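# Pour a ball from its gutter into the roofed box

## Task

Get the ball out of the gutter it rests in and into the box beside that same arm. The box has a roof and one open side. Moving, raising, rotating or tilting the box beyond a small amount counts as failure. Pouring the ball in is allowed. If the ball drops noticeably below table-top height while no robot holds it, the task fails. The gutter only keeps the ball while its open end is raised above the other end; holding its handle vertical lets the ball roll out. Nothing may be knocked or placed outside the work area. At the end, open the gripper and withdraw the arm. The ball must stay in the box without any robot holding it there.

## Robot and tools

Robots: three identical i2rt Big YAM arms, arm1, arm2 and arm3. Each has six revolute joints, a two-finger gripper and a wrist camera. Base positions in the shared scene frame (metres), with heading in degrees counter-clockwise from +x:
- arm1: x=-1.71 y=+0.22 z=+0.94, heading -15
- arm2: x=+0.00 y=+0.13 z=+0.85, heading -89
- arm3: x=+1.71 y=+0.39 z=+0.86, heading -166
The hand reaches roughly 1.0 m from the joint1 axis. Work with the arm whose gutter and box sit near it.

Frames: the scene frame has its origin on the floor and +z up. "hand" is the midpoint between the fingertips. The hand's z axis runs along the fingers, and the fingers open and close along its y axis. With joints 1 and 6 at 0 and the hand level and pointing forward, the wrist camera rides on top of the hand, facing the fingertips.

execute_actions(actions, cameras): actions is a list holding one action, or none. An empty list only reports state and images.
- An action is an object keyed by robot name. Under each name goes a "joints" object.
- "joints" maps joint names to absolute targets: joint1_rad to joint6_rad in radians and gripper_m in metres. These are not offsets.
- Include any subset of arms and joints. Every named motion starts at once, and they can finish at different times.
- A joint you leave out may still be pushing toward an older target.
- cameras lists the images to return. Options: arm1_cam_wrist, arm2_cam_wrist, arm3_cam_wrist, cam_end_1, cam_end_2, cam_gap_1, cam_gap_2, cam_side, cam_top, or "all". Omitting it or passing null also means all; [] means none. The "pictures" line gives the order of the images.
- An unknown key, camera or out-of-range value rejects the whole call, and nothing moves.
- A single action runs for at most 15 s.

Joint ranges, with the tolerance for "done":
- joint1_rad: -2.879 to 2.879, ±0.045. Rotates the arm about its base. Positive is counter-clockwise seen from above; 0 points along the base heading.
- joint2_rad: 0 to 3.141, ±0.14. Shoulder: 0 is the upper arm aimed backward and roughly level; increasing raises it and then brings it forward.
- joint3_rad: 0 to 3.019, ±0.09. Elbow: 0 is fully folded; increasing opens it.
- joint4_rad: -1.692 to 1.57, ±0.055. Hand pitch; positive tips the fingers up.
- joint5_rad: -1.57 to 1.57, ±0.03. Sideways swing of the hand; positive goes toward the arm's right.
- joint6_rad: -2.094 to 2.094, ±0.035. Roll; positive is clockwise when viewed from behind the hand.
- gripper_m: 0 to 0.093, ±0.003. Fingertip gap. Each pad's force is capped near 50 to 62 N.
Joints move at different speeds, so the hand may sweep wide between postures. Use intermediate postures when needed.

wait(seconds): 0 to 10 s. It sends no command and returns the same as an empty action.

zoom_image(camera, region): region is [x0, y0, x1, y1] in pixels of that camera's latest full image, with the origin at top-left. Each side can be at most 504 px. Images are 672x504.

read_manual(section): returns only licence texts and is not useful for control.

finished_scene(scene): closes the scene for good and reports success. Call it only after the ball sits in the box on its own and the arm has let go and pulled back.

Results:
- joint_positions and joint torques are reported per arm. Torques are noisy, offset and affected by friction.
- joint_status tells how each commanded motion ended:
  - "off_target": the joint stopped short and may still push.
  - "contact_stop" or "time_out": the joint holds where it stopped. After a time_out, though, a joint may keep a nearby target and keep pushing; on_its_own names such joints. To relieve them, command their current reported position.
  - "not_followed" under "joint command not followed": the self/inter-arm collision check blocked the arm's targets. The gripper command still runs, and the blocked targets may be retried later.
- on_its_own lists what this call did not command. "held at" gives a target, not the joint's actual position.
- A stop reported in one result cancels the rest of the execute_actions, wait and finished_scene calls in that reply.
- A target very near the current position may produce no motion.

Cameras: six fixed room cameras plus three wrist cameras. Calibration data (K, distortion, T_world_to_cam) are given, but they can be off by a couple of degrees and several millimetres. Wrist-camera poses also inherit errors in joint readings.

Cautions:
- The arms do not stop on contact and can push hard. Sustained pushing or holding a load heats motors: MOTOR HOT warns at 85 °C, and at 100 °C the arm goes limp and falls (OVER-TEMPERATURE FAULT, shown as "limit_stop_at_motor_heat"). Send the target again once it has cooled.
- Never let two arms press against each other. The collision check ignores fingers, gripper housings and wrist cameras, and it may react late.
- Do not bump or shove the box. Do not drop the ball off the table, and do not send anything out of the work area.
- The gutter keeps the ball only while its open end is higher. Tilt it deliberately at the box opening, and keep the ball from falling short.
- The robot holds its last command while you think. Loose objects may occasionally get a brief external push.

Each tool is called after ">>>" by a JSON object that holds its "op" and its "data".

## Session

I'll start by looking at the scene.

>>> {"op": "execute_actions", "data": {"actions": []}}

Scene clock: 0.00 s.
Joint torques (N m, as the arm reports them, + toward a larger angle): no reading
arm1.joint_positions: joint1_rad=+0.815 joint2_rad=+0.564 joint3_rad=+1.367 joint4_rad=-1.600 joint5_rad=-0.020 joint6_rad=+0.277 gripper_m=+0.094
arm1.joint_status: not commanded
arm1.hand: x=-1.5688 y=+0.3163 z=+1.4338 quat_wxyz=(-0.343, +0.131, -0.916, -0.161) (m; scene frame)
arm2.joint_positions: joint1_rad=+0.115 joint2_rad=+0.326 joint3_rad=+1.581 joint4_rad=-1.629 joint5_rad=+0.033 joint6_rad=-0.012 gripper_m=+0.095
arm2.joint_status: not commanded
arm2.hand: x=-0.0034 y=+0.1011 z=+1.4422 quat_wxyz=(-0.414, -0.548, -0.618, +0.383) (m; scene frame)
arm3.joint_positions: joint1_rad=+0.284 joint2_rad=+0.615 joint3_rad=+1.367 joint4_rad=-1.465 joint5_rad=-0.033 joint6_rad=-0.523 gripper_m=+0.095
arm3.joint_status: not commanded
arm3.hand: x=+1.5293 y=+0.2759 z=+1.3633 quat_wxyz=(-0.017, -0.784, -0.461, +0.415) (m; scene frame)
pictures: arm1_cam_wrist, arm2_cam_wrist, arm3_cam_wrist, cam_end_1, cam_end_2, cam_gap_1, cam_gap_2, cam_side, cam_top
Images, in order (width x height): arm1_cam_wrist 672x504, arm2_cam_wrist 672x504, arm3_cam_wrist 672x504, cam_end_1 672x504, cam_end_2 672x504, cam_gap_1 672x504, cam_gap_2 672x504, cam_side 672x504, cam_top 672x504.

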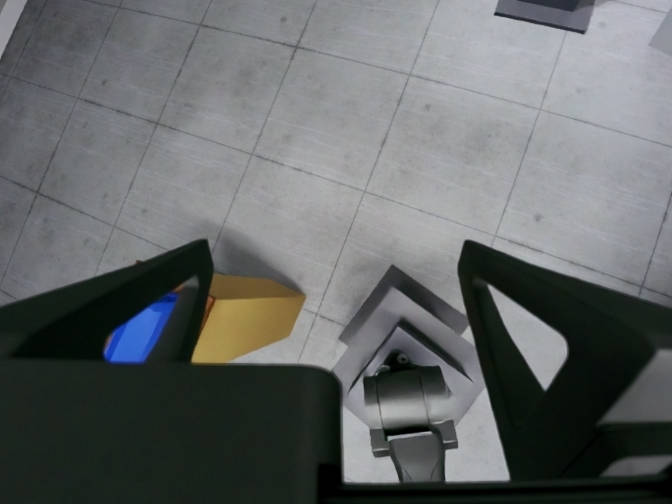

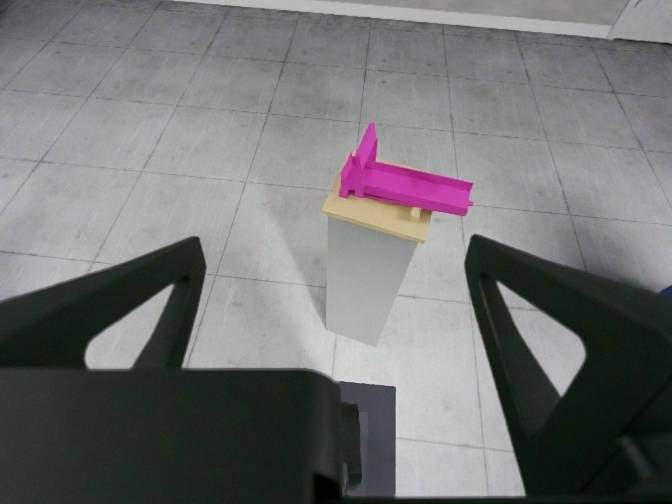

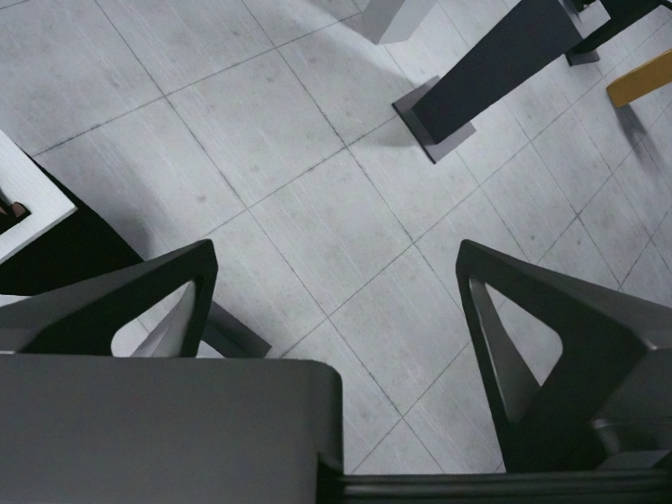

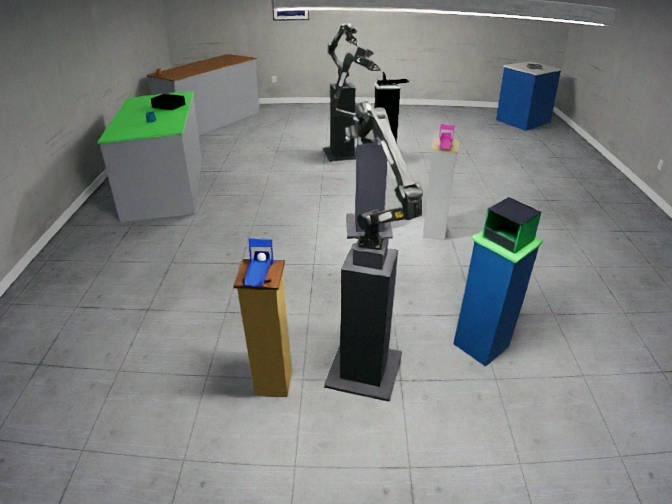

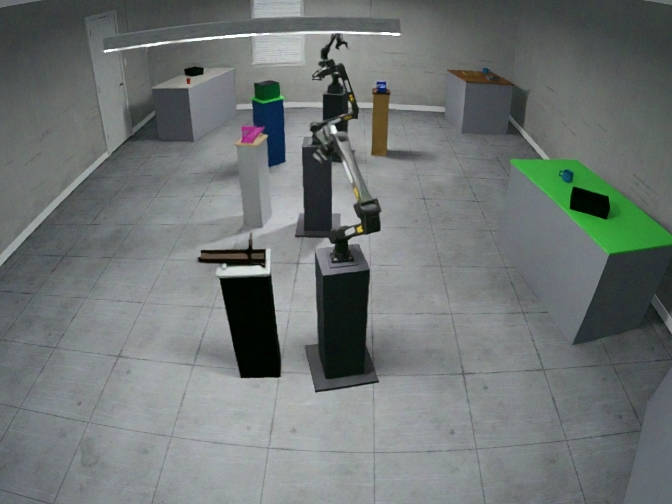

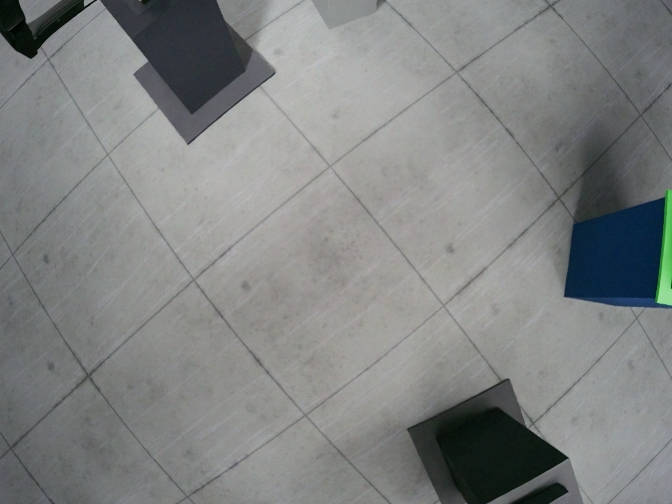

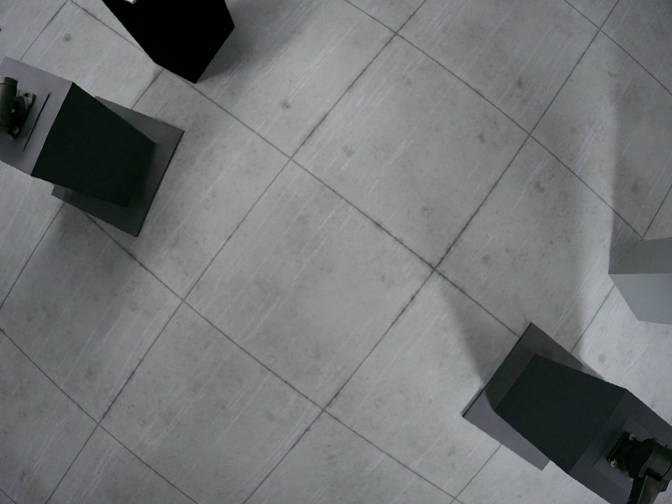

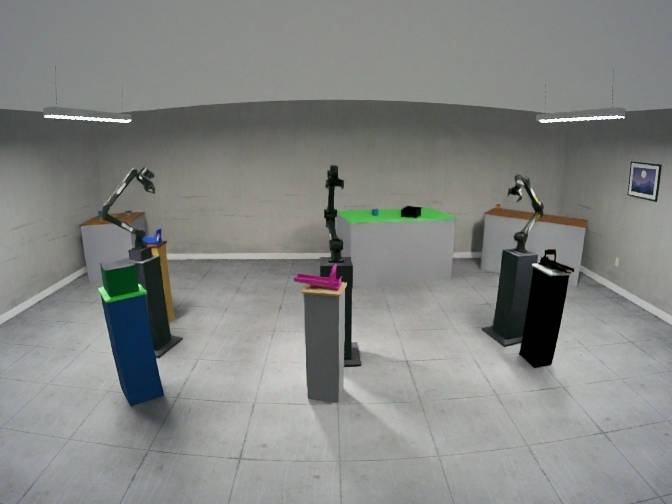

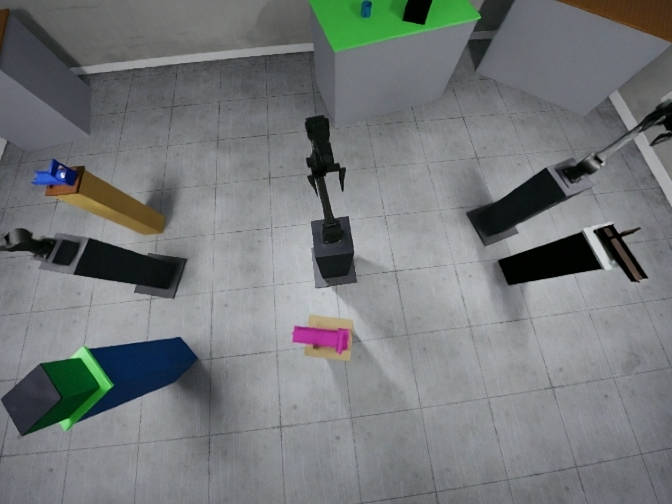

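>>> {"op": "zoom_image", "data": {"camera": "cam_end_1", "region": [200, 210, 330, 310]}}

>>> {"op": "zoom_image", "data": {"camera": "cam_end_1", "region": [440, 180, 570, 280]}}

>>> {"op": "zoom_image", "data": {"camera": "cam_top", "region": [0, 140, 200, 440]}}

>>> {"op": "zoom_image", "data": {"camera": "cam_side", "region": [70, 150, 230, 330]}}

>>> {"op": "zoom_image", "data": {"camera": "arm2_cam_wrist", "region": [300, 100, 500, 260]}}

>>> {"op": "zoom_image", "data": {"camera": "cam_end_2", "region": [180, 60, 420, 300]}}

Region (200, 210, 330, 310) of cam_end_1's 672x504 image, scaled by 3.877, with more detail than that image has; it fills the top 388 rows of this view, and the rest is white.

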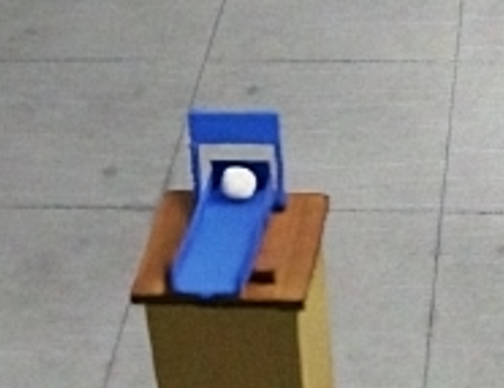

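Region (440, 180, 570, 280) of cam_end_1's 672x504 image, scaled by 3.877, with more detail than that image has; it fills the top 388 rows of this view, and the rest is white.

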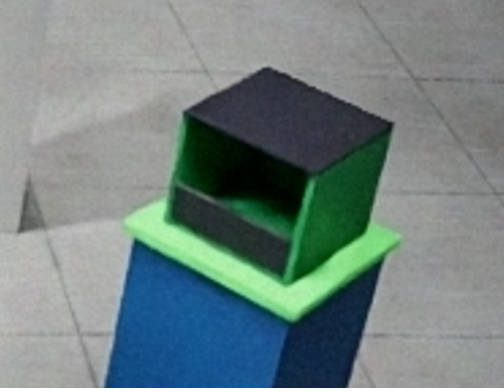

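Region (0, 140, 200, 440) of cam_top's 672x504 image, scaled by 1.680, with more detail than that image has.

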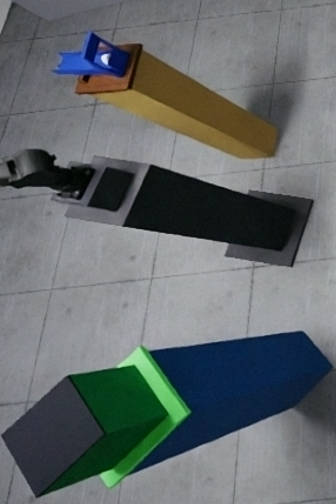

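Region (70, 150, 230, 330) of cam_side's 672x504 image, scaled by 2.800, with more detail than that image has.

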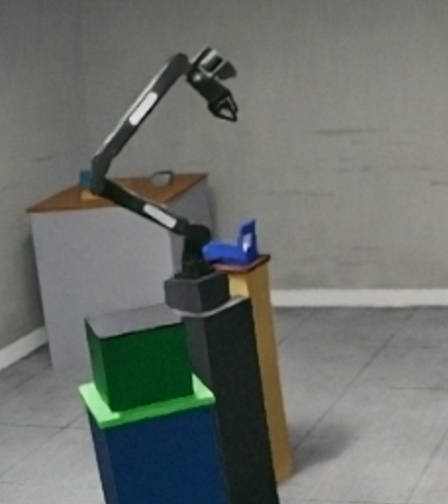

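Region (300, 100, 500, 260) of arm2_cam_wrist's 672x504 image, scaled by 2.520, with more detail than that image has; it fills the top 403 rows of this view, and the rest is white.

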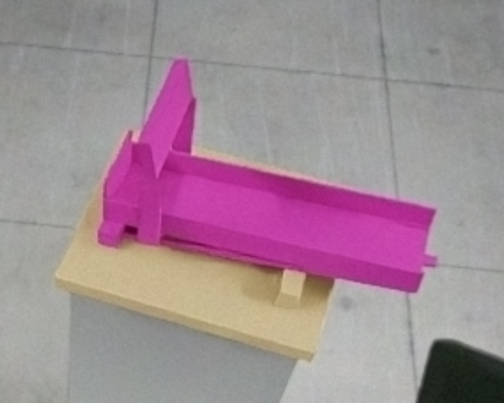

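Region (180, 60, 420, 300) of cam_end_2's 672x504 image, scaled by 2.100, with more detail than that image has.

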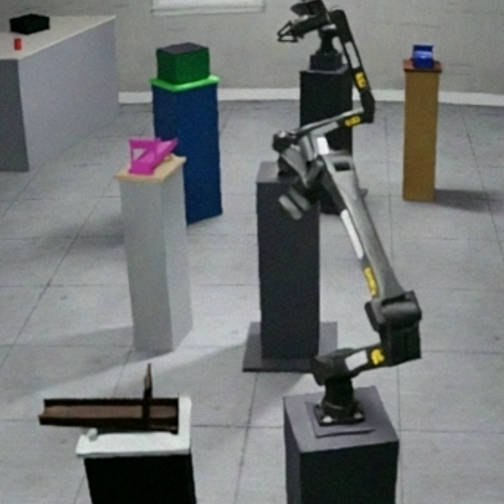

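>>> {"op": "execute_actions", "data": {"actions": [{"arm1": {"joints": {"joint1_rad": 1.993, "joint2_rad": 1.735, "joint3_rad": 1.547, "joint4_rad": -1.383, "joint5_rad": 0.0, "joint6_rad": 0.0, "gripper_m": 0.09}}}], "cameras": ["arm1_cam_wrist", "cam_end_1", "cam_side", "cam_top"]}}

Scene clock: 121.83 s.
Joint torques (N m, as the arm reports them, + toward a larger angle): arm1=[ -0.15 -14.73   9.69   0.33   0.07  -0.02] | arm2=[ 0.37 10.16  4.47  2.56  0.05 -0.04] | arm3=[-0.26  2.21  9.66  2.03  0.03  0.12]
arm1.joint_positions: joint1_rad=+2.001 joint2_rad=+1.724 joint3_rad=+1.541 joint4_rad=-1.387 joint5_rad=+0.000 joint6_rad=+0.008 gripper_m=+0.090
arm1.joint_status: all done
arm1.hand: x=-1.8026 y=+0.7372 z=+1.1233 quat_wxyz=(-0.002, +0.762, -0.648, +0.001) (m; scene frame)
arm2.joint_positions: joint1_rad=+0.115 joint2_rad=+0.326 joint3_rad=+1.581 joint4_rad=-1.629 joint5_rad=+0.033 joint6_rad=-0.012 gripper_m=+0.095
arm2.joint_status: not commanded
arm2.hand: x=-0.0034 y=+0.1011 z=+1.4422 quat_wxyz=(-0.414, -0.548, -0.618, +0.383) (m; scene frame)
arm3.joint_positions: joint1_rad=+0.284 joint2_rad=+0.615 joint3_rad=+1.367 joint4_rad=-1.465 joint5_rad=-0.033 joint6_rad=-0.523 gripper_m=+0.095
arm3.joint_status: not commanded
arm3.hand: x=+1.5293 y=+0.2759 z=+1.3633 quat_wxyz=(-0.017, -0.784, -0.461, +0.415) (m; scene frame)
pictures: arm1_cam_wrist, cam_end_1, cam_side, cam_top
camera_calibration (this result's frames):
arm1_cam_wrist: T_world_to_cam=[[0.986006, 0.166709, 0.00103243, 1.65358], [0.134029, -0.796376, 0.589764, 0.169218], [0.0991408, -0.581372, -0.807575, 1.63726], [0, 0, 0, 1]] pos_world=[-1.81544, 0.810954, 1.22071]
Images, in order (width x height): arm1_cam_wrist 672x504, cam_end_1 672x504, cam_side 672x504, cam_top 672x504.

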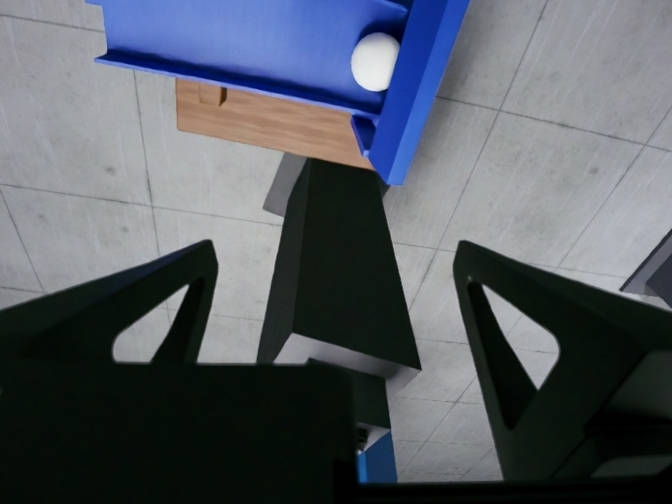

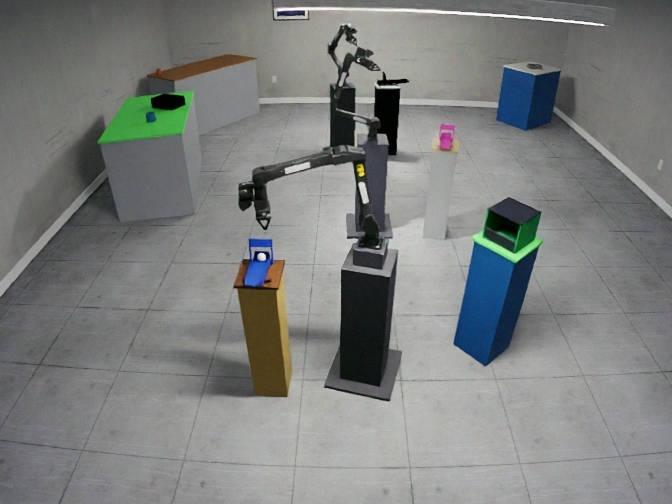

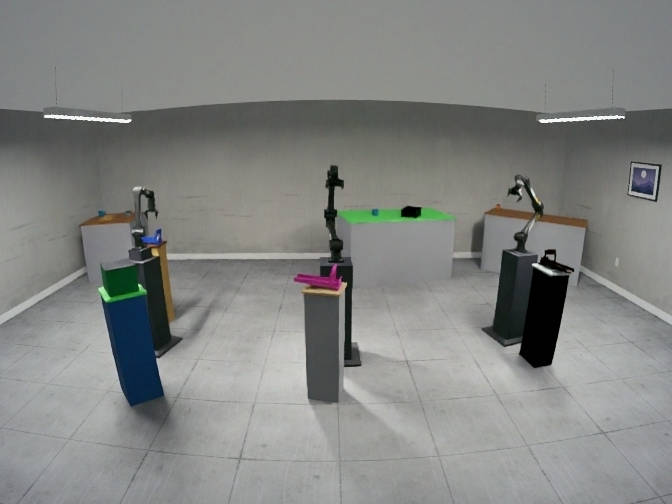

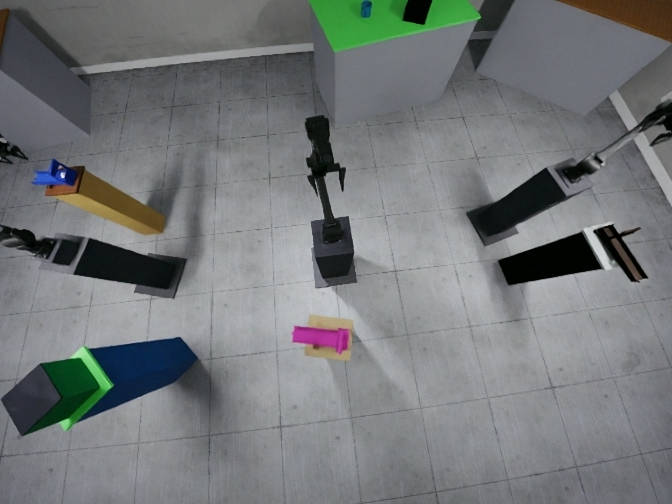

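>>> {"op": "zoom_image", "data": {"camera": "arm1_cam_wrist", "region": [60, 0, 500, 200]}}

>>> {"op": "zoom_image", "data": {"camera": "cam_side", "region": [110, 170, 200, 270]}}

>>> {"op": "zoom_image", "data": {"camera": "cam_end_1", "region": [210, 160, 330, 300]}}

Region (60, 0, 500, 200) of arm1_cam_wrist's 672x504 image, scaled by 1.145, with more detail than that image has; it fills the top 229 rows of this view, and the rest is white.

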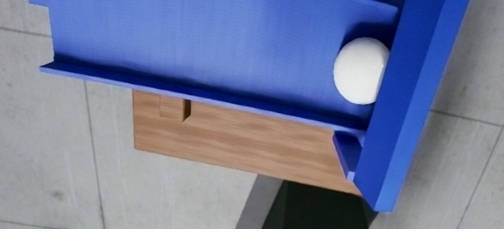

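Region (110, 170, 200, 270) of cam_side's 672x504 image, scaled by 5.040, with more detail than that image has; it fills the left 454 columns of this view, and the rest is white.

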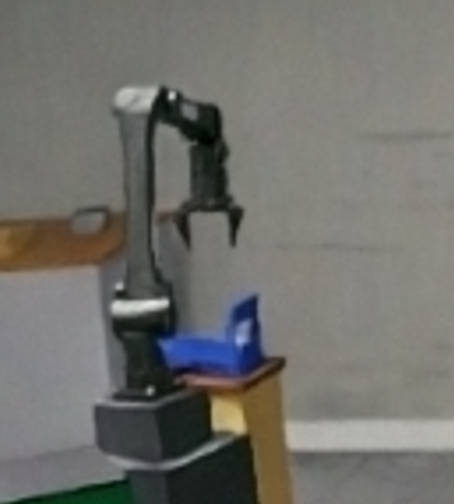

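Region (210, 160, 330, 300) of cam_end_1's 672x504 image, scaled by 3.600, with more detail than that image has; it fills the left 432 columns of this view, and the rest is white.

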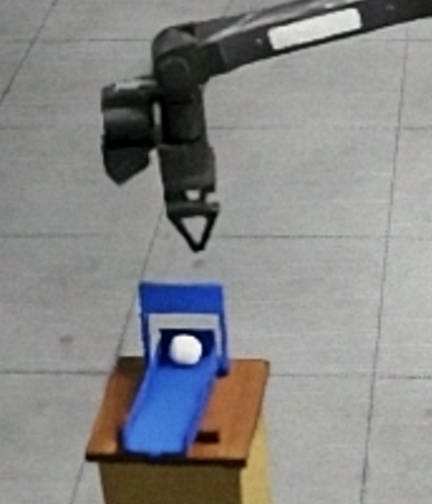

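>>> {"op": "execute_actions", "data": {"actions": [], "cameras": ["cam_end_2", "cam_side"]}}

>>> {"op": "zoom_image", "data": {"camera": "cam_end_2", "region": [185, 220, 285, 290]}}

>>> {"op": "zoom_image", "data": {"camera": "cam_side", "region": [285, 255, 365, 305]}}

Scene clock: 179.00 s.
Joint torques (N m, as the arm reports them, + toward a larger angle): arm1=[ -0.14 -14.83   9.61   0.33   0.07  -0.02] | arm2=[ 0.91 10.19  4.52  2.48  0.09 -0.05] | arm3=[-0.52  1.9   9.84  1.98  0.04  0.11]
arm1.joint_positions: joint1_rad=+2.001 joint2_rad=+1.724 joint3_rad=+1.541 joint4_rad=-1.387 joint5_rad=+0.000 joint6_rad=+0.008 gripper_m=+0.090
arm1.joint_status: all done
arm1.hand: x=-1.8026 y=+0.7372 z=+1.1233 quat_wxyz=(-0.002, +0.762, -0.648, +0.001) (m; scene frame)
arm2.joint_positions: joint1_rad=+0.115 joint2_rad=+0.326 joint3_rad=+1.581 joint4_rad=-1.629 joint5_rad=+0.033 joint6_rad=-0.012 gripper_m=+0.095
arm2.joint_status: not commanded
arm2.hand: x=-0.0034 y=+0.1011 z=+1.4422 quat_wxyz=(-0.414, -0.548, -0.618, +0.383) (m; scene frame)
arm3.joint_positions: joint1_rad=+0.284 joint2_rad=+0.615 joint3_rad=+1.367 joint4_rad=-1.465 joint5_rad=-0.033 joint6_rad=-0.523 gripper_m=+0.095
arm3.joint_status: not commanded
arm3.hand: x=+1.5293 y=+0.2759 z=+1.3633 quat_wxyz=(-0.017, -0.784, -0.461, +0.415) (m; scene frame)
pictures: cam_end_2, cam_side
Images, in order (width x height): cam_end_2 672x504, cam_side 672x504.

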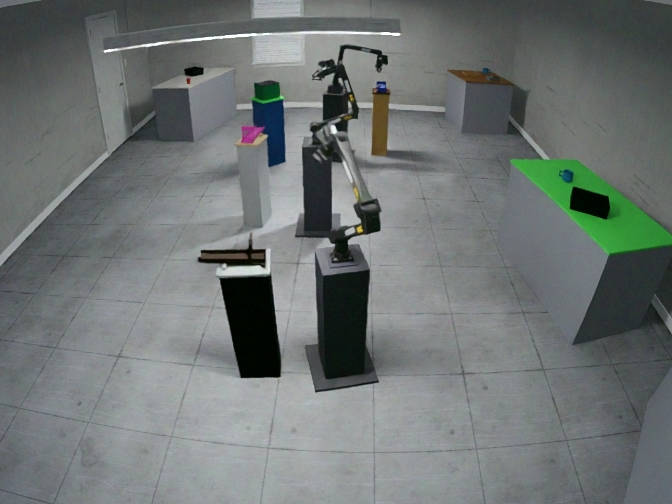

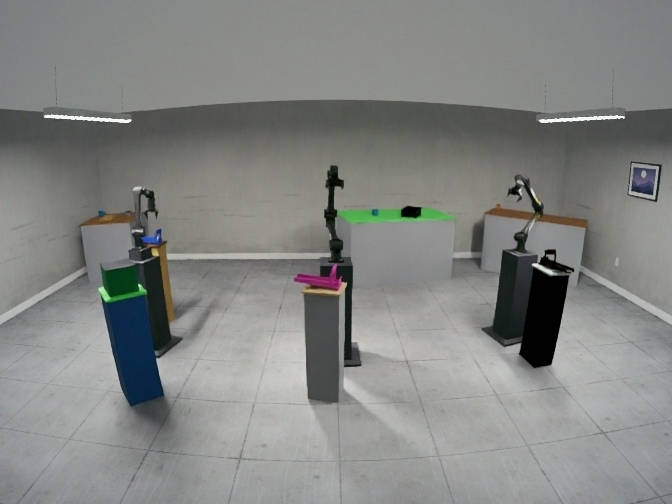

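Region (185, 220, 285, 290) of cam_end_2's 672x504 image, scaled by 5.040, with more detail than that image has; it fills the top 353 rows of this view, and the rest is white.

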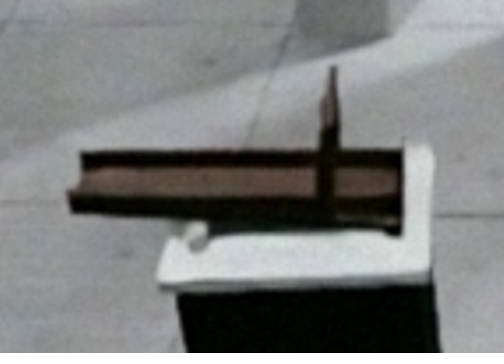

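Region (285, 255, 365, 305) of cam_side's 672x504 image, scaled by 6.300, with more detail than that image has; it fills the top 315 rows of this view, and the rest is white.

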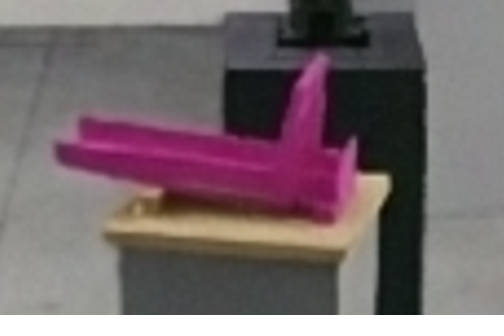

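>>> {"op": "execute_actions", "data": {"actions": [{"arm1": {"joints": {"joint1_rad": 1.800, "joint2_rad": 1.848, "joint3_rad": 1.507, "joint4_rad": -1.229, "joint5_rad": -0.270, "joint6_rad": 0.0, "gripper_m": 0.09}}}], "cameras": ["arm1_cam_wrist", "cam_end_1", "cam_side"]}}

Scene clock: 206.27 s.
Joint torques (N m, as the arm reports them, + toward a larger angle): arm1=[  1.07 -17.22   8.17   0.83  -0.2   -0.04] | arm2=[ 0.35 10.21  4.54  2.48  0.09 -0.05] | arm3=[-0.43  1.8   9.76  1.93  0.03  0.13]
arm1.joint_positions: joint1_rad=+1.795 joint2_rad=+1.848 joint3_rad=+1.515 joint4_rad=-1.244 joint5_rad=-0.268 joint6_rad=+0.007 gripper_m=+0.090
arm1.joint_status: all done
arm1.hand: x=-1.7399 y=+0.7734 z=+1.0558 quat_wxyz=(+0.094, +0.685, -0.716, -0.093) (m; scene frame)
arm2.joint_positions: joint1_rad=+0.115 joint2_rad=+0.326 joint3_rad=+1.581 joint4_rad=-1.629 joint5_rad=+0.033 joint6_rad=-0.012 gripper_m=+0.095
arm2.joint_status: not commanded
arm2.hand: x=-0.0034 y=+0.1011 z=+1.4422 quat_wxyz=(-0.414, -0.548, -0.618, +0.383) (m; scene frame)
arm3.joint_positions: joint1_rad=+0.284 joint2_rad=+0.615 joint3_rad=+1.367 joint4_rad=-1.465 joint5_rad=-0.033 joint6_rad=-0.523 gripper_m=+0.095
arm3.joint_status: not commanded
arm3.hand: x=+1.5293 y=+0.2759 z=+1.3633 quat_wxyz=(-0.017, -0.784, -0.461, +0.415) (m; scene frame)
pictures: arm1_cam_wrist, cam_end_1, cam_side
camera_calibration (this result's frames):
arm1_cam_wrist: T_world_to_cam=[[0.963837, -0.0375463, -0.263835, 1.98474], [0.125762, -0.808765, 0.574528, 0.24074], [-0.234952, -0.586932, -0.774796, 0.986018], [0, 0, 0, 1]] pos_world=[-1.71158, 0.847948, 1.1493]
Images, in order (width x height): arm1_cam_wrist 672x504, cam_end_1 672x504, cam_side 672x504.

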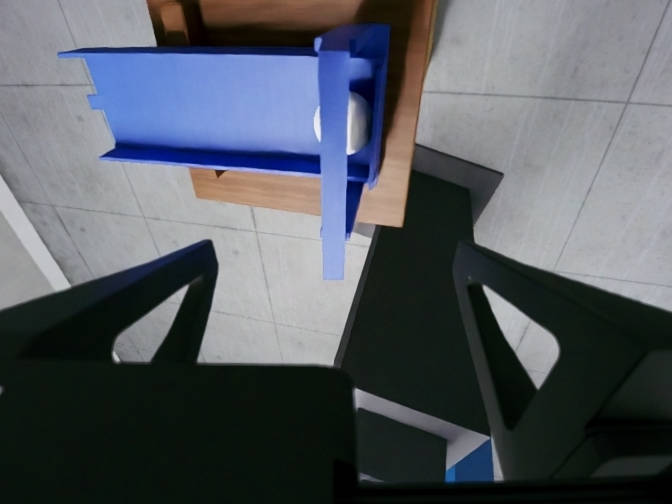

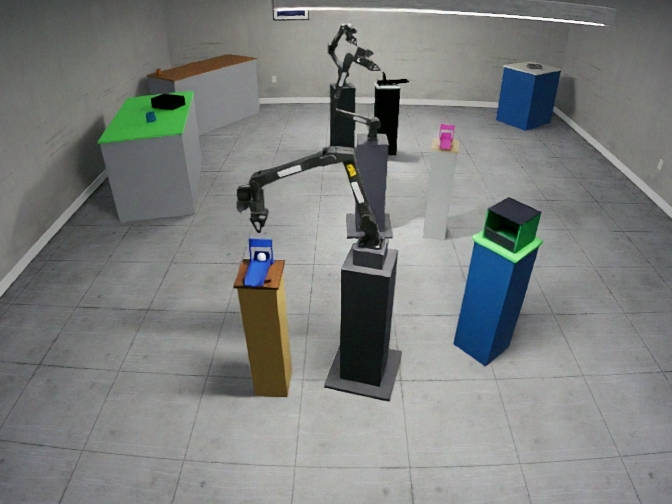

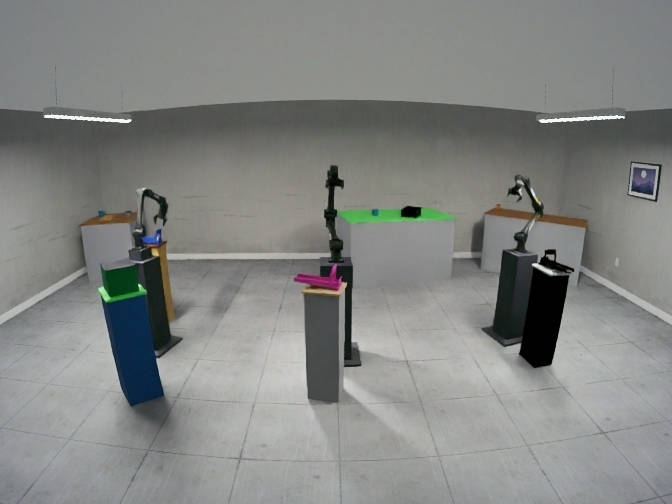

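>>> {"op": "zoom_image", "data": {"camera": "cam_end_1", "region": [225, 200, 295, 300]}}

>>> {"op": "zoom_image", "data": {"camera": "arm1_cam_wrist", "region": [40, 0, 440, 300]}}

Region (225, 200, 295, 300) of cam_end_1's 672x504 image, scaled by 5.040, with more detail than that image has; it fills the left 353 columns of this view, and the rest is white.

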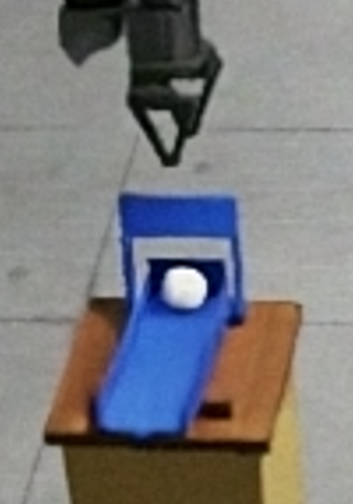

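Region (40, 0, 440, 300) of arm1_cam_wrist's 672x504 image, scaled by 1.260, with more detail than that image has; it fills the top 378 rows of this view, and the rest is white.

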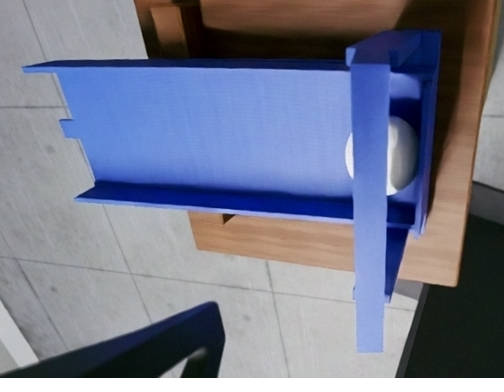

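>>> {"op": "execute_actions", "data": {"actions": [{"arm1": {"joints": {"joint1_rad": 1.838, "joint2_rad": 1.931, "joint3_rad": 1.411, "joint4_rad": -1.040, "joint5_rad": -0.270, "joint6_rad": 0.04, "gripper_m": 0.09}}}], "cameras": ["arm1_cam_wrist", "cam_end_1"]}}

Scene clock: 231.00 s.
Joint torques (N m, as the arm reports them, + toward a larger angle): arm1=[  0.65 -17.09   7.5    0.87  -0.19   0.12] | arm2=[ 0.68 10.39  4.49  2.46  0.09 -0.03] | arm3=[-0.4   2.04  9.83  1.97  0.02  0.13]
arm1.joint_positions: joint1_rad=+1.836 joint2_rad=+1.927 joint3_rad=+1.418 joint4_rad=-1.057 joint5_rad=-0.268 joint6_rad=+0.031 gripper_m=+0.090
arm1.joint_status: all done
arm1.hand: x=-1.7621 y=+0.7745 z=+0.9802 quat_wxyz=(+0.093, +0.692, -0.710, -0.094) (m; scene frame)
arm2.joint_positions: joint1_rad=+0.115 joint2_rad=+0.326 joint3_rad=+1.581 joint4_rad=-1.629 joint5_rad=+0.033 joint6_rad=-0.012 gripper_m=+0.095
arm2.joint_status: not commanded
arm2.hand: x=-0.0034 y=+0.1011 z=+1.4422 quat_wxyz=(-0.414, -0.548, -0.618, +0.383) (m; scene frame)
arm3.joint_positions: joint1_rad=+0.284 joint2_rad=+0.615 joint3_rad=+1.367 joint4_rad=-1.465 joint5_rad=-0.033 joint6_rad=-0.523 gripper_m=+0.095
arm3.joint_status: not commanded
arm3.hand: x=+1.5293 y=+0.2759 z=+1.3633 quat_wxyz=(-0.017, -0.784, -0.461, +0.415) (m; scene frame)
pictures: arm1_cam_wrist, cam_end_1
camera_calibration (this result's frames):
arm1_cam_wrist: T_world_to_cam=[[0.964382, -0.0186108, -0.263859, 1.97259], [0.140267, -0.809741, 0.569776, 0.31883], [-0.224262, -0.586492, -0.778289, 0.944715], [0, 0, 0, 1]] pos_world=[-1.73519, 0.848949, 1.07408]
Images, in order (width x height): arm1_cam_wrist 672x504, cam_end_1 672x504.

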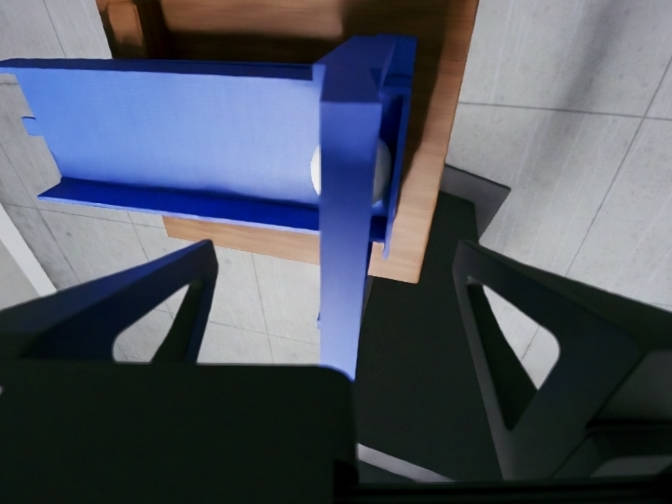

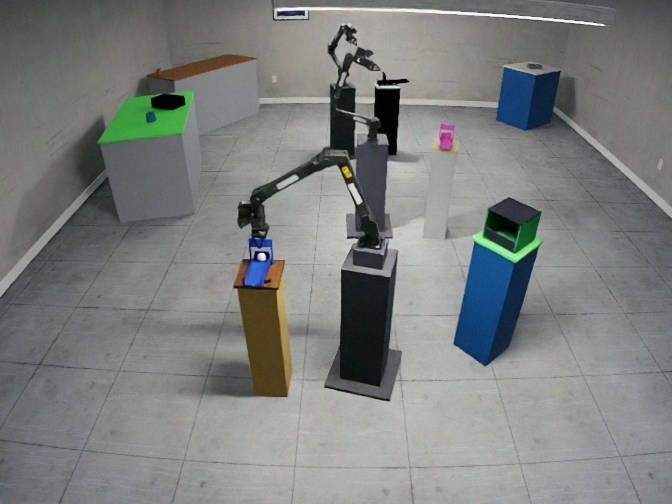

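>>> {"op": "zoom_image", "data": {"camera": "cam_end_1", "region": [225, 200, 295, 300]}}

Region (225, 200, 295, 300) of cam_end_1's 672x504 image, scaled by 5.040, with more detail than that image has; it fills the left 353 columns of this view, and the rest is white.

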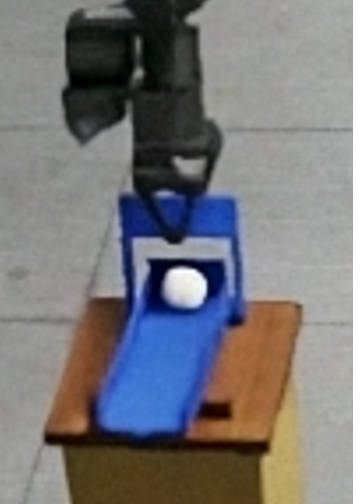

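>>> {"op": "execute_actions", "data": {"actions": [{"arm1": {"joints": {"joint1_rad": 1.845, "joint2_rad": 1.946, "joint3_rad": 1.392, "joint4_rad": -1.005, "joint5_rad": -0.270, "joint6_rad": 0.04, "gripper_m": 0.035}}}], "cameras": ["arm1_cam_wrist", "cam_end_1"]}}

>>> {"op": "zoom_image", "data": {"camera": "cam_end_1", "region": [225, 200, 295, 300]}}

Scene clock: 244.93 s.
Joint torques (N m, as the arm reports them, + toward a larger angle): arm1=[  1.22 -15.79   6.81   0.95  -0.2    0.12] | arm2=[ 0.82 10.4   4.46  2.48  0.08 -0.02] | arm3=[-0.38  2.39  9.74  2.09  0.03  0.11]
arm1.joint_positions: joint1_rad=+1.836 joint2_rad=+1.927 joint3_rad=+1.409 joint4_rad=-1.022 joint5_rad=-0.268 joint6_rad=+0.031 gripper_m=+0.035
arm1.joint_status: all done
arm1.hand: x=-1.7621 y=+0.7786 z=+0.9770 quat_wxyz=(+0.084, +0.693, -0.709, -0.103) (m; scene frame)
arm2.joint_positions: joint1_rad=+0.115 joint2_rad=+0.326 joint3_rad=+1.581 joint4_rad=-1.629 joint5_rad=+0.033 joint6_rad=-0.012 gripper_m=+0.095
arm2.joint_status: not commanded
arm2.hand: x=-0.0034 y=+0.1011 z=+1.4422 quat_wxyz=(-0.414, -0.548, -0.618, +0.383) (m; scene frame)
arm3.joint_positions: joint1_rad=+0.284 joint2_rad=+0.615 joint3_rad=+1.367 joint4_rad=-1.465 joint5_rad=-0.033 joint6_rad=-0.523 gripper_m=+0.095
arm3.joint_status: not commanded
arm3.hand: x=+1.5293 y=+0.2759 z=+1.3633 quat_wxyz=(-0.017, -0.784, -0.461, +0.415) (m; scene frame)
pictures: arm1_cam_wrist, cam_end_1
camera_calibration (this result's frames):
arm1_cam_wrist: T_world_to_cam=[[0.964343, -0.01275, -0.264349, 1.96767], [0.139789, -0.823601, 0.549673, 0.353549], [-0.224727, -0.567026, -0.792452, 0.942486], [0, 0, 0, 1]] pos_world=[-1.73513, 0.850685, 1.07269]
Images, in order (width x height): arm1_cam_wrist 672x504, cam_end_1 672x504.

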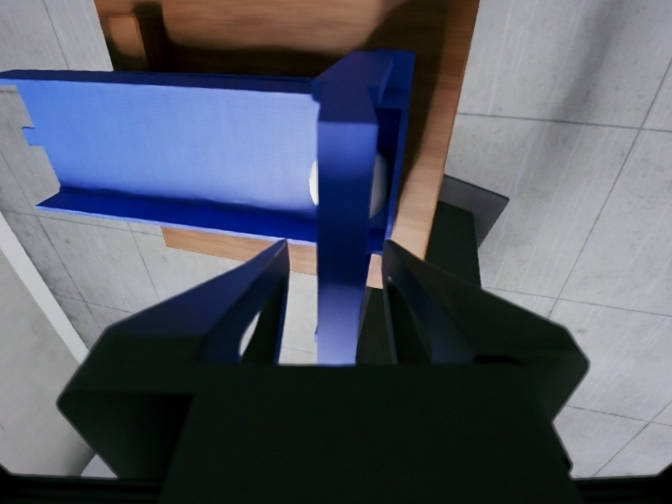

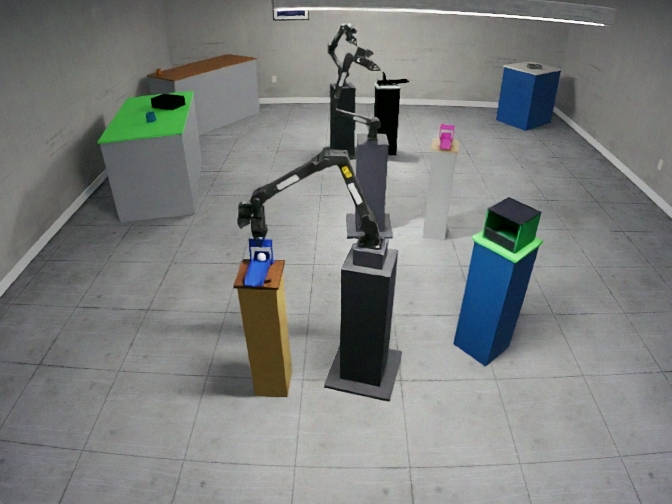

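Region (225, 200, 295, 300) of cam_end_1's 672x504 image, scaled by 5.040, with more detail than that image has; it fills the left 353 columns of this view, and the rest is white.

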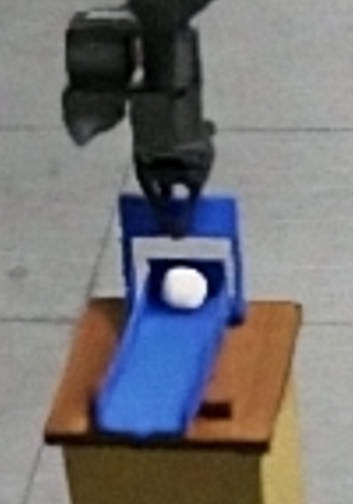

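>>> {"op": "execute_actions", "data": {"actions": [{"arm1": {"joints": {"gripper_m": 0.0}}}], "cameras": ["arm1_cam_wrist", "cam_end_1"]}}

Scene clock: 249.07 s.
Joint torques (N m, as the arm reports them, + toward a larger angle): arm1=[  1.19 -15.7    6.88   0.85  -0.19   0.1 ] | arm2=[ 0.89 10.15  4.42  2.43  0.07 -0.04] | arm3=[-0.16  1.63  9.77  2.    0.06  0.12]
arm1.joint_positions: joint1_rad=+1.837 joint2_rad=+1.927 joint3_rad=+1.408 joint4_rad=-1.020 joint5_rad=-0.267 joint6_rad=+0.034 gripper_m=+0.011
arm1.joint_status: gripper_m off_target (ended at +0.011, target +0.000)
arm1.hand: x=-1.7623 y=+0.7787 z=+0.9767 quat_wxyz=(+0.084, +0.692, -0.710, -0.103) (m; scene frame)
arm2.joint_positions: joint1_rad=+0.115 joint2_rad=+0.326 joint3_rad=+1.581 joint4_rad=-1.629 joint5_rad=+0.033 joint6_rad=-0.012 gripper_m=+0.095
arm2.joint_status: not commanded
arm2.hand: x=-0.0034 y=+0.1011 z=+1.4422 quat_wxyz=(-0.414, -0.548, -0.618, +0.383) (m; scene frame)
arm3.joint_positions: joint1_rad=+0.284 joint2_rad=+0.615 joint3_rad=+1.367 joint4_rad=-1.465 joint5_rad=-0.033 joint6_rad=-0.523 gripper_m=+0.095
arm3.joint_status: not commanded
arm3.hand: x=+1.5293 y=+0.2759 z=+1.3633 quat_wxyz=(-0.017, -0.784, -0.461, +0.415) (m; scene frame)
pictures: arm1_cam_wrist, cam_end_1
camera_calibration (this result's frames):
arm1_cam_wrist: T_world_to_cam=[[0.964391, -0.0147568, -0.264068, 1.96912], [0.13781, -0.824153, 0.549346, 0.351068], [-0.225739, -0.566175, -0.792772, 0.940175], [0, 0, 0, 1]] pos_world=[-1.73515, 0.850695, 1.07247]
Images, in order (width x height): arm1_cam_wrist 672x504, cam_end_1 672x504.

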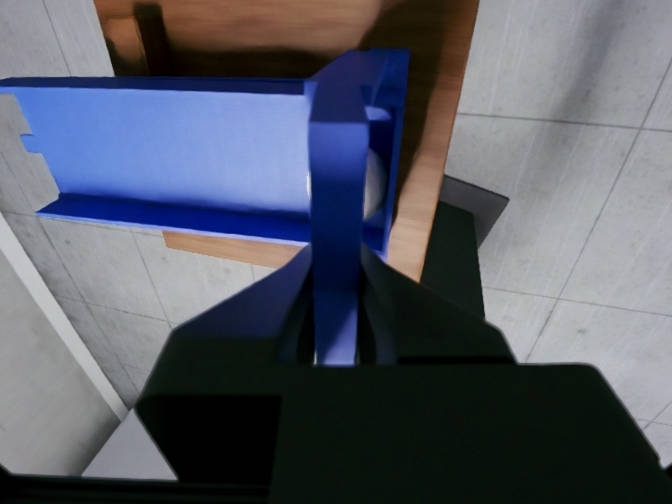

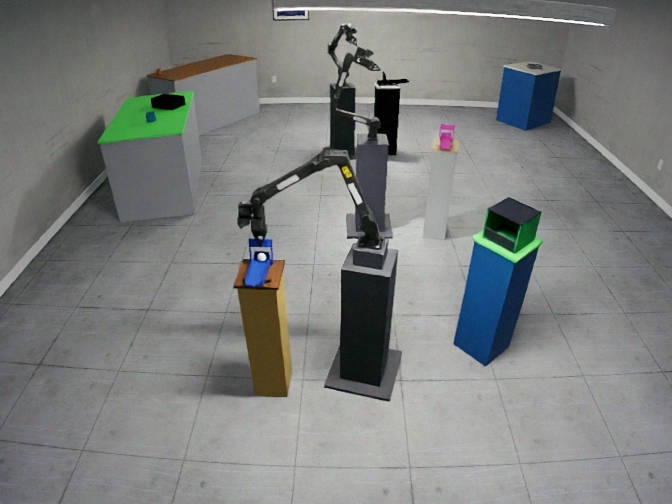

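>>> {"op": "execute_actions", "data": {"actions": [{"arm1": {"joints": {"joint1_rad": 1.78, "joint2_rad": 1.835, "joint3_rad": 1.576, "joint4_rad": -1.32, "joint5_rad": -0.50, "joint6_rad": 0.0, "gripper_m": 0.0}}}], "cameras": ["arm1_cam_wrist", "cam_end_1", "cam_side"]}}

>>> {"op": "zoom_image", "data": {"camera": "cam_end_1", "region": [215, 160, 315, 300]}}

>>> {"op": "zoom_image", "data": {"camera": "cam_side", "region": [110, 170, 200, 270]}}

Scene clock: 312.47 s.
Joint torques (N m, as the arm reports them, + toward a larger angle): arm1=[  0.48 -16.1   12.23  -0.68  -0.5   -0.07] | arm2=[ 0.65  9.91  4.55  2.41  0.06 -0.04] | arm3=[-0.39  2.29  9.82  2.09  0.04  0.1 ]
arm1.joint_positions: joint1_rad=+1.779 joint2_rad=+1.826 joint3_rad=+1.534 joint4_rad=-1.304 joint5_rad=-0.493 joint6_rad=+0.009 gripper_m=+0.011
arm1.joint_status: gripper_m off_target (ended at +0.011, target +0.000); the others done
arm1.hand: x=-1.7672 y=+0.7690 z=+1.0889 quat_wxyz=(+0.176, +0.662, -0.709, -0.168) (m; scene frame)
arm2.joint_positions: joint1_rad=+0.115 joint2_rad=+0.326 joint3_rad=+1.581 joint4_rad=-1.629 joint5_rad=+0.033 joint6_rad=-0.012 gripper_m=+0.095
arm2.joint_status: not commanded
arm2.hand: x=-0.0034 y=+0.1011 z=+1.4422 quat_wxyz=(-0.414, -0.548, -0.618, +0.383) (m; scene frame)
arm3.joint_positions: joint1_rad=+0.284 joint2_rad=+0.615 joint3_rad=+1.367 joint4_rad=-1.465 joint5_rad=-0.033 joint6_rad=-0.523 gripper_m=+0.095
arm3.joint_status: not commanded
arm3.hand: x=+1.5293 y=+0.2759 z=+1.3633 quat_wxyz=(-0.017, -0.784, -0.461, +0.415) (m; scene frame)
pictures: arm1_cam_wrist, cam_end_1, cam_side
camera_calibration (this result's frames):
arm1_cam_wrist: T_world_to_cam=[[0.879016, -0.0602815, -0.472967, 2.11498], [0.235083, -0.808224, 0.539917, 0.452016], [-0.41481, -0.585782, -0.69627, 0.598421], [0, 0, 0, 1]] pos_world=[-1.71713, 0.843368, 1.17293]
Images, in order (width x height): arm1_cam_wrist 672x504, cam_end_1 672x504, cam_side 672x504.

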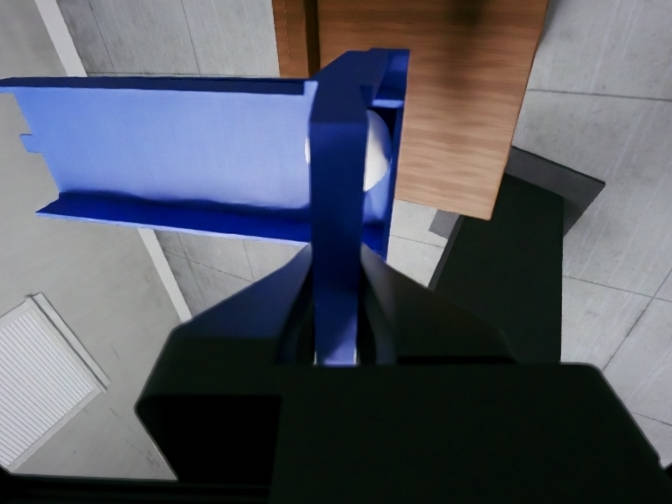

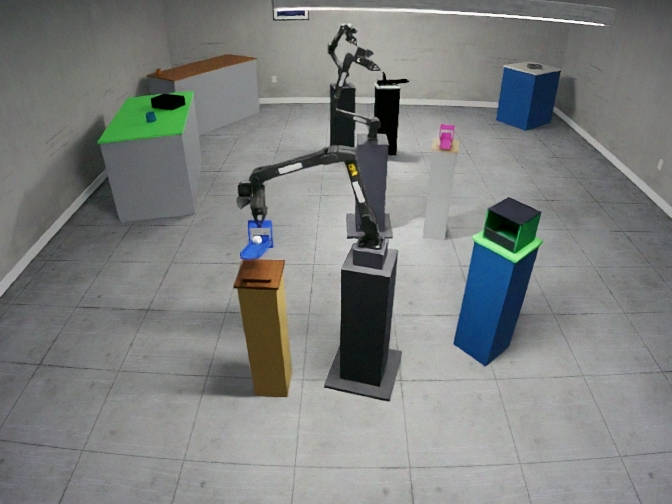

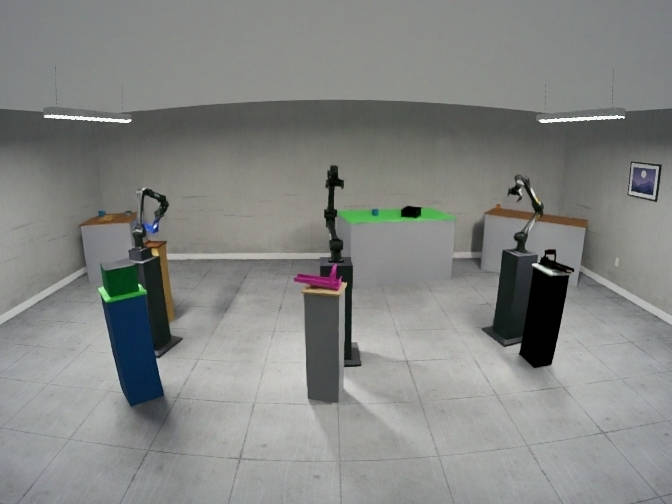

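Region (215, 160, 315, 300) of cam_end_1's 672x504 image, scaled by 3.600, with more detail than that image has; it fills the left 360 columns of this view, and the rest is white.

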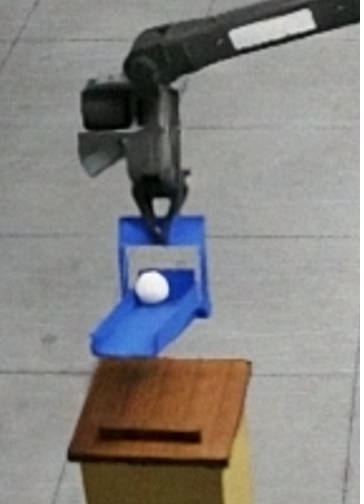

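Region (110, 170, 200, 270) of cam_side's 672x504 image, scaled by 5.040, with more detail than that image has; it fills the left 454 columns of this view, and the rest is white.

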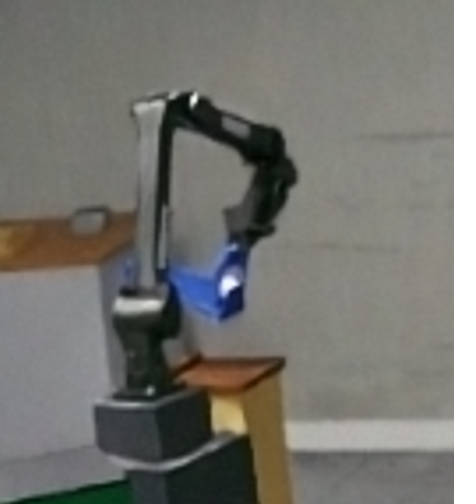

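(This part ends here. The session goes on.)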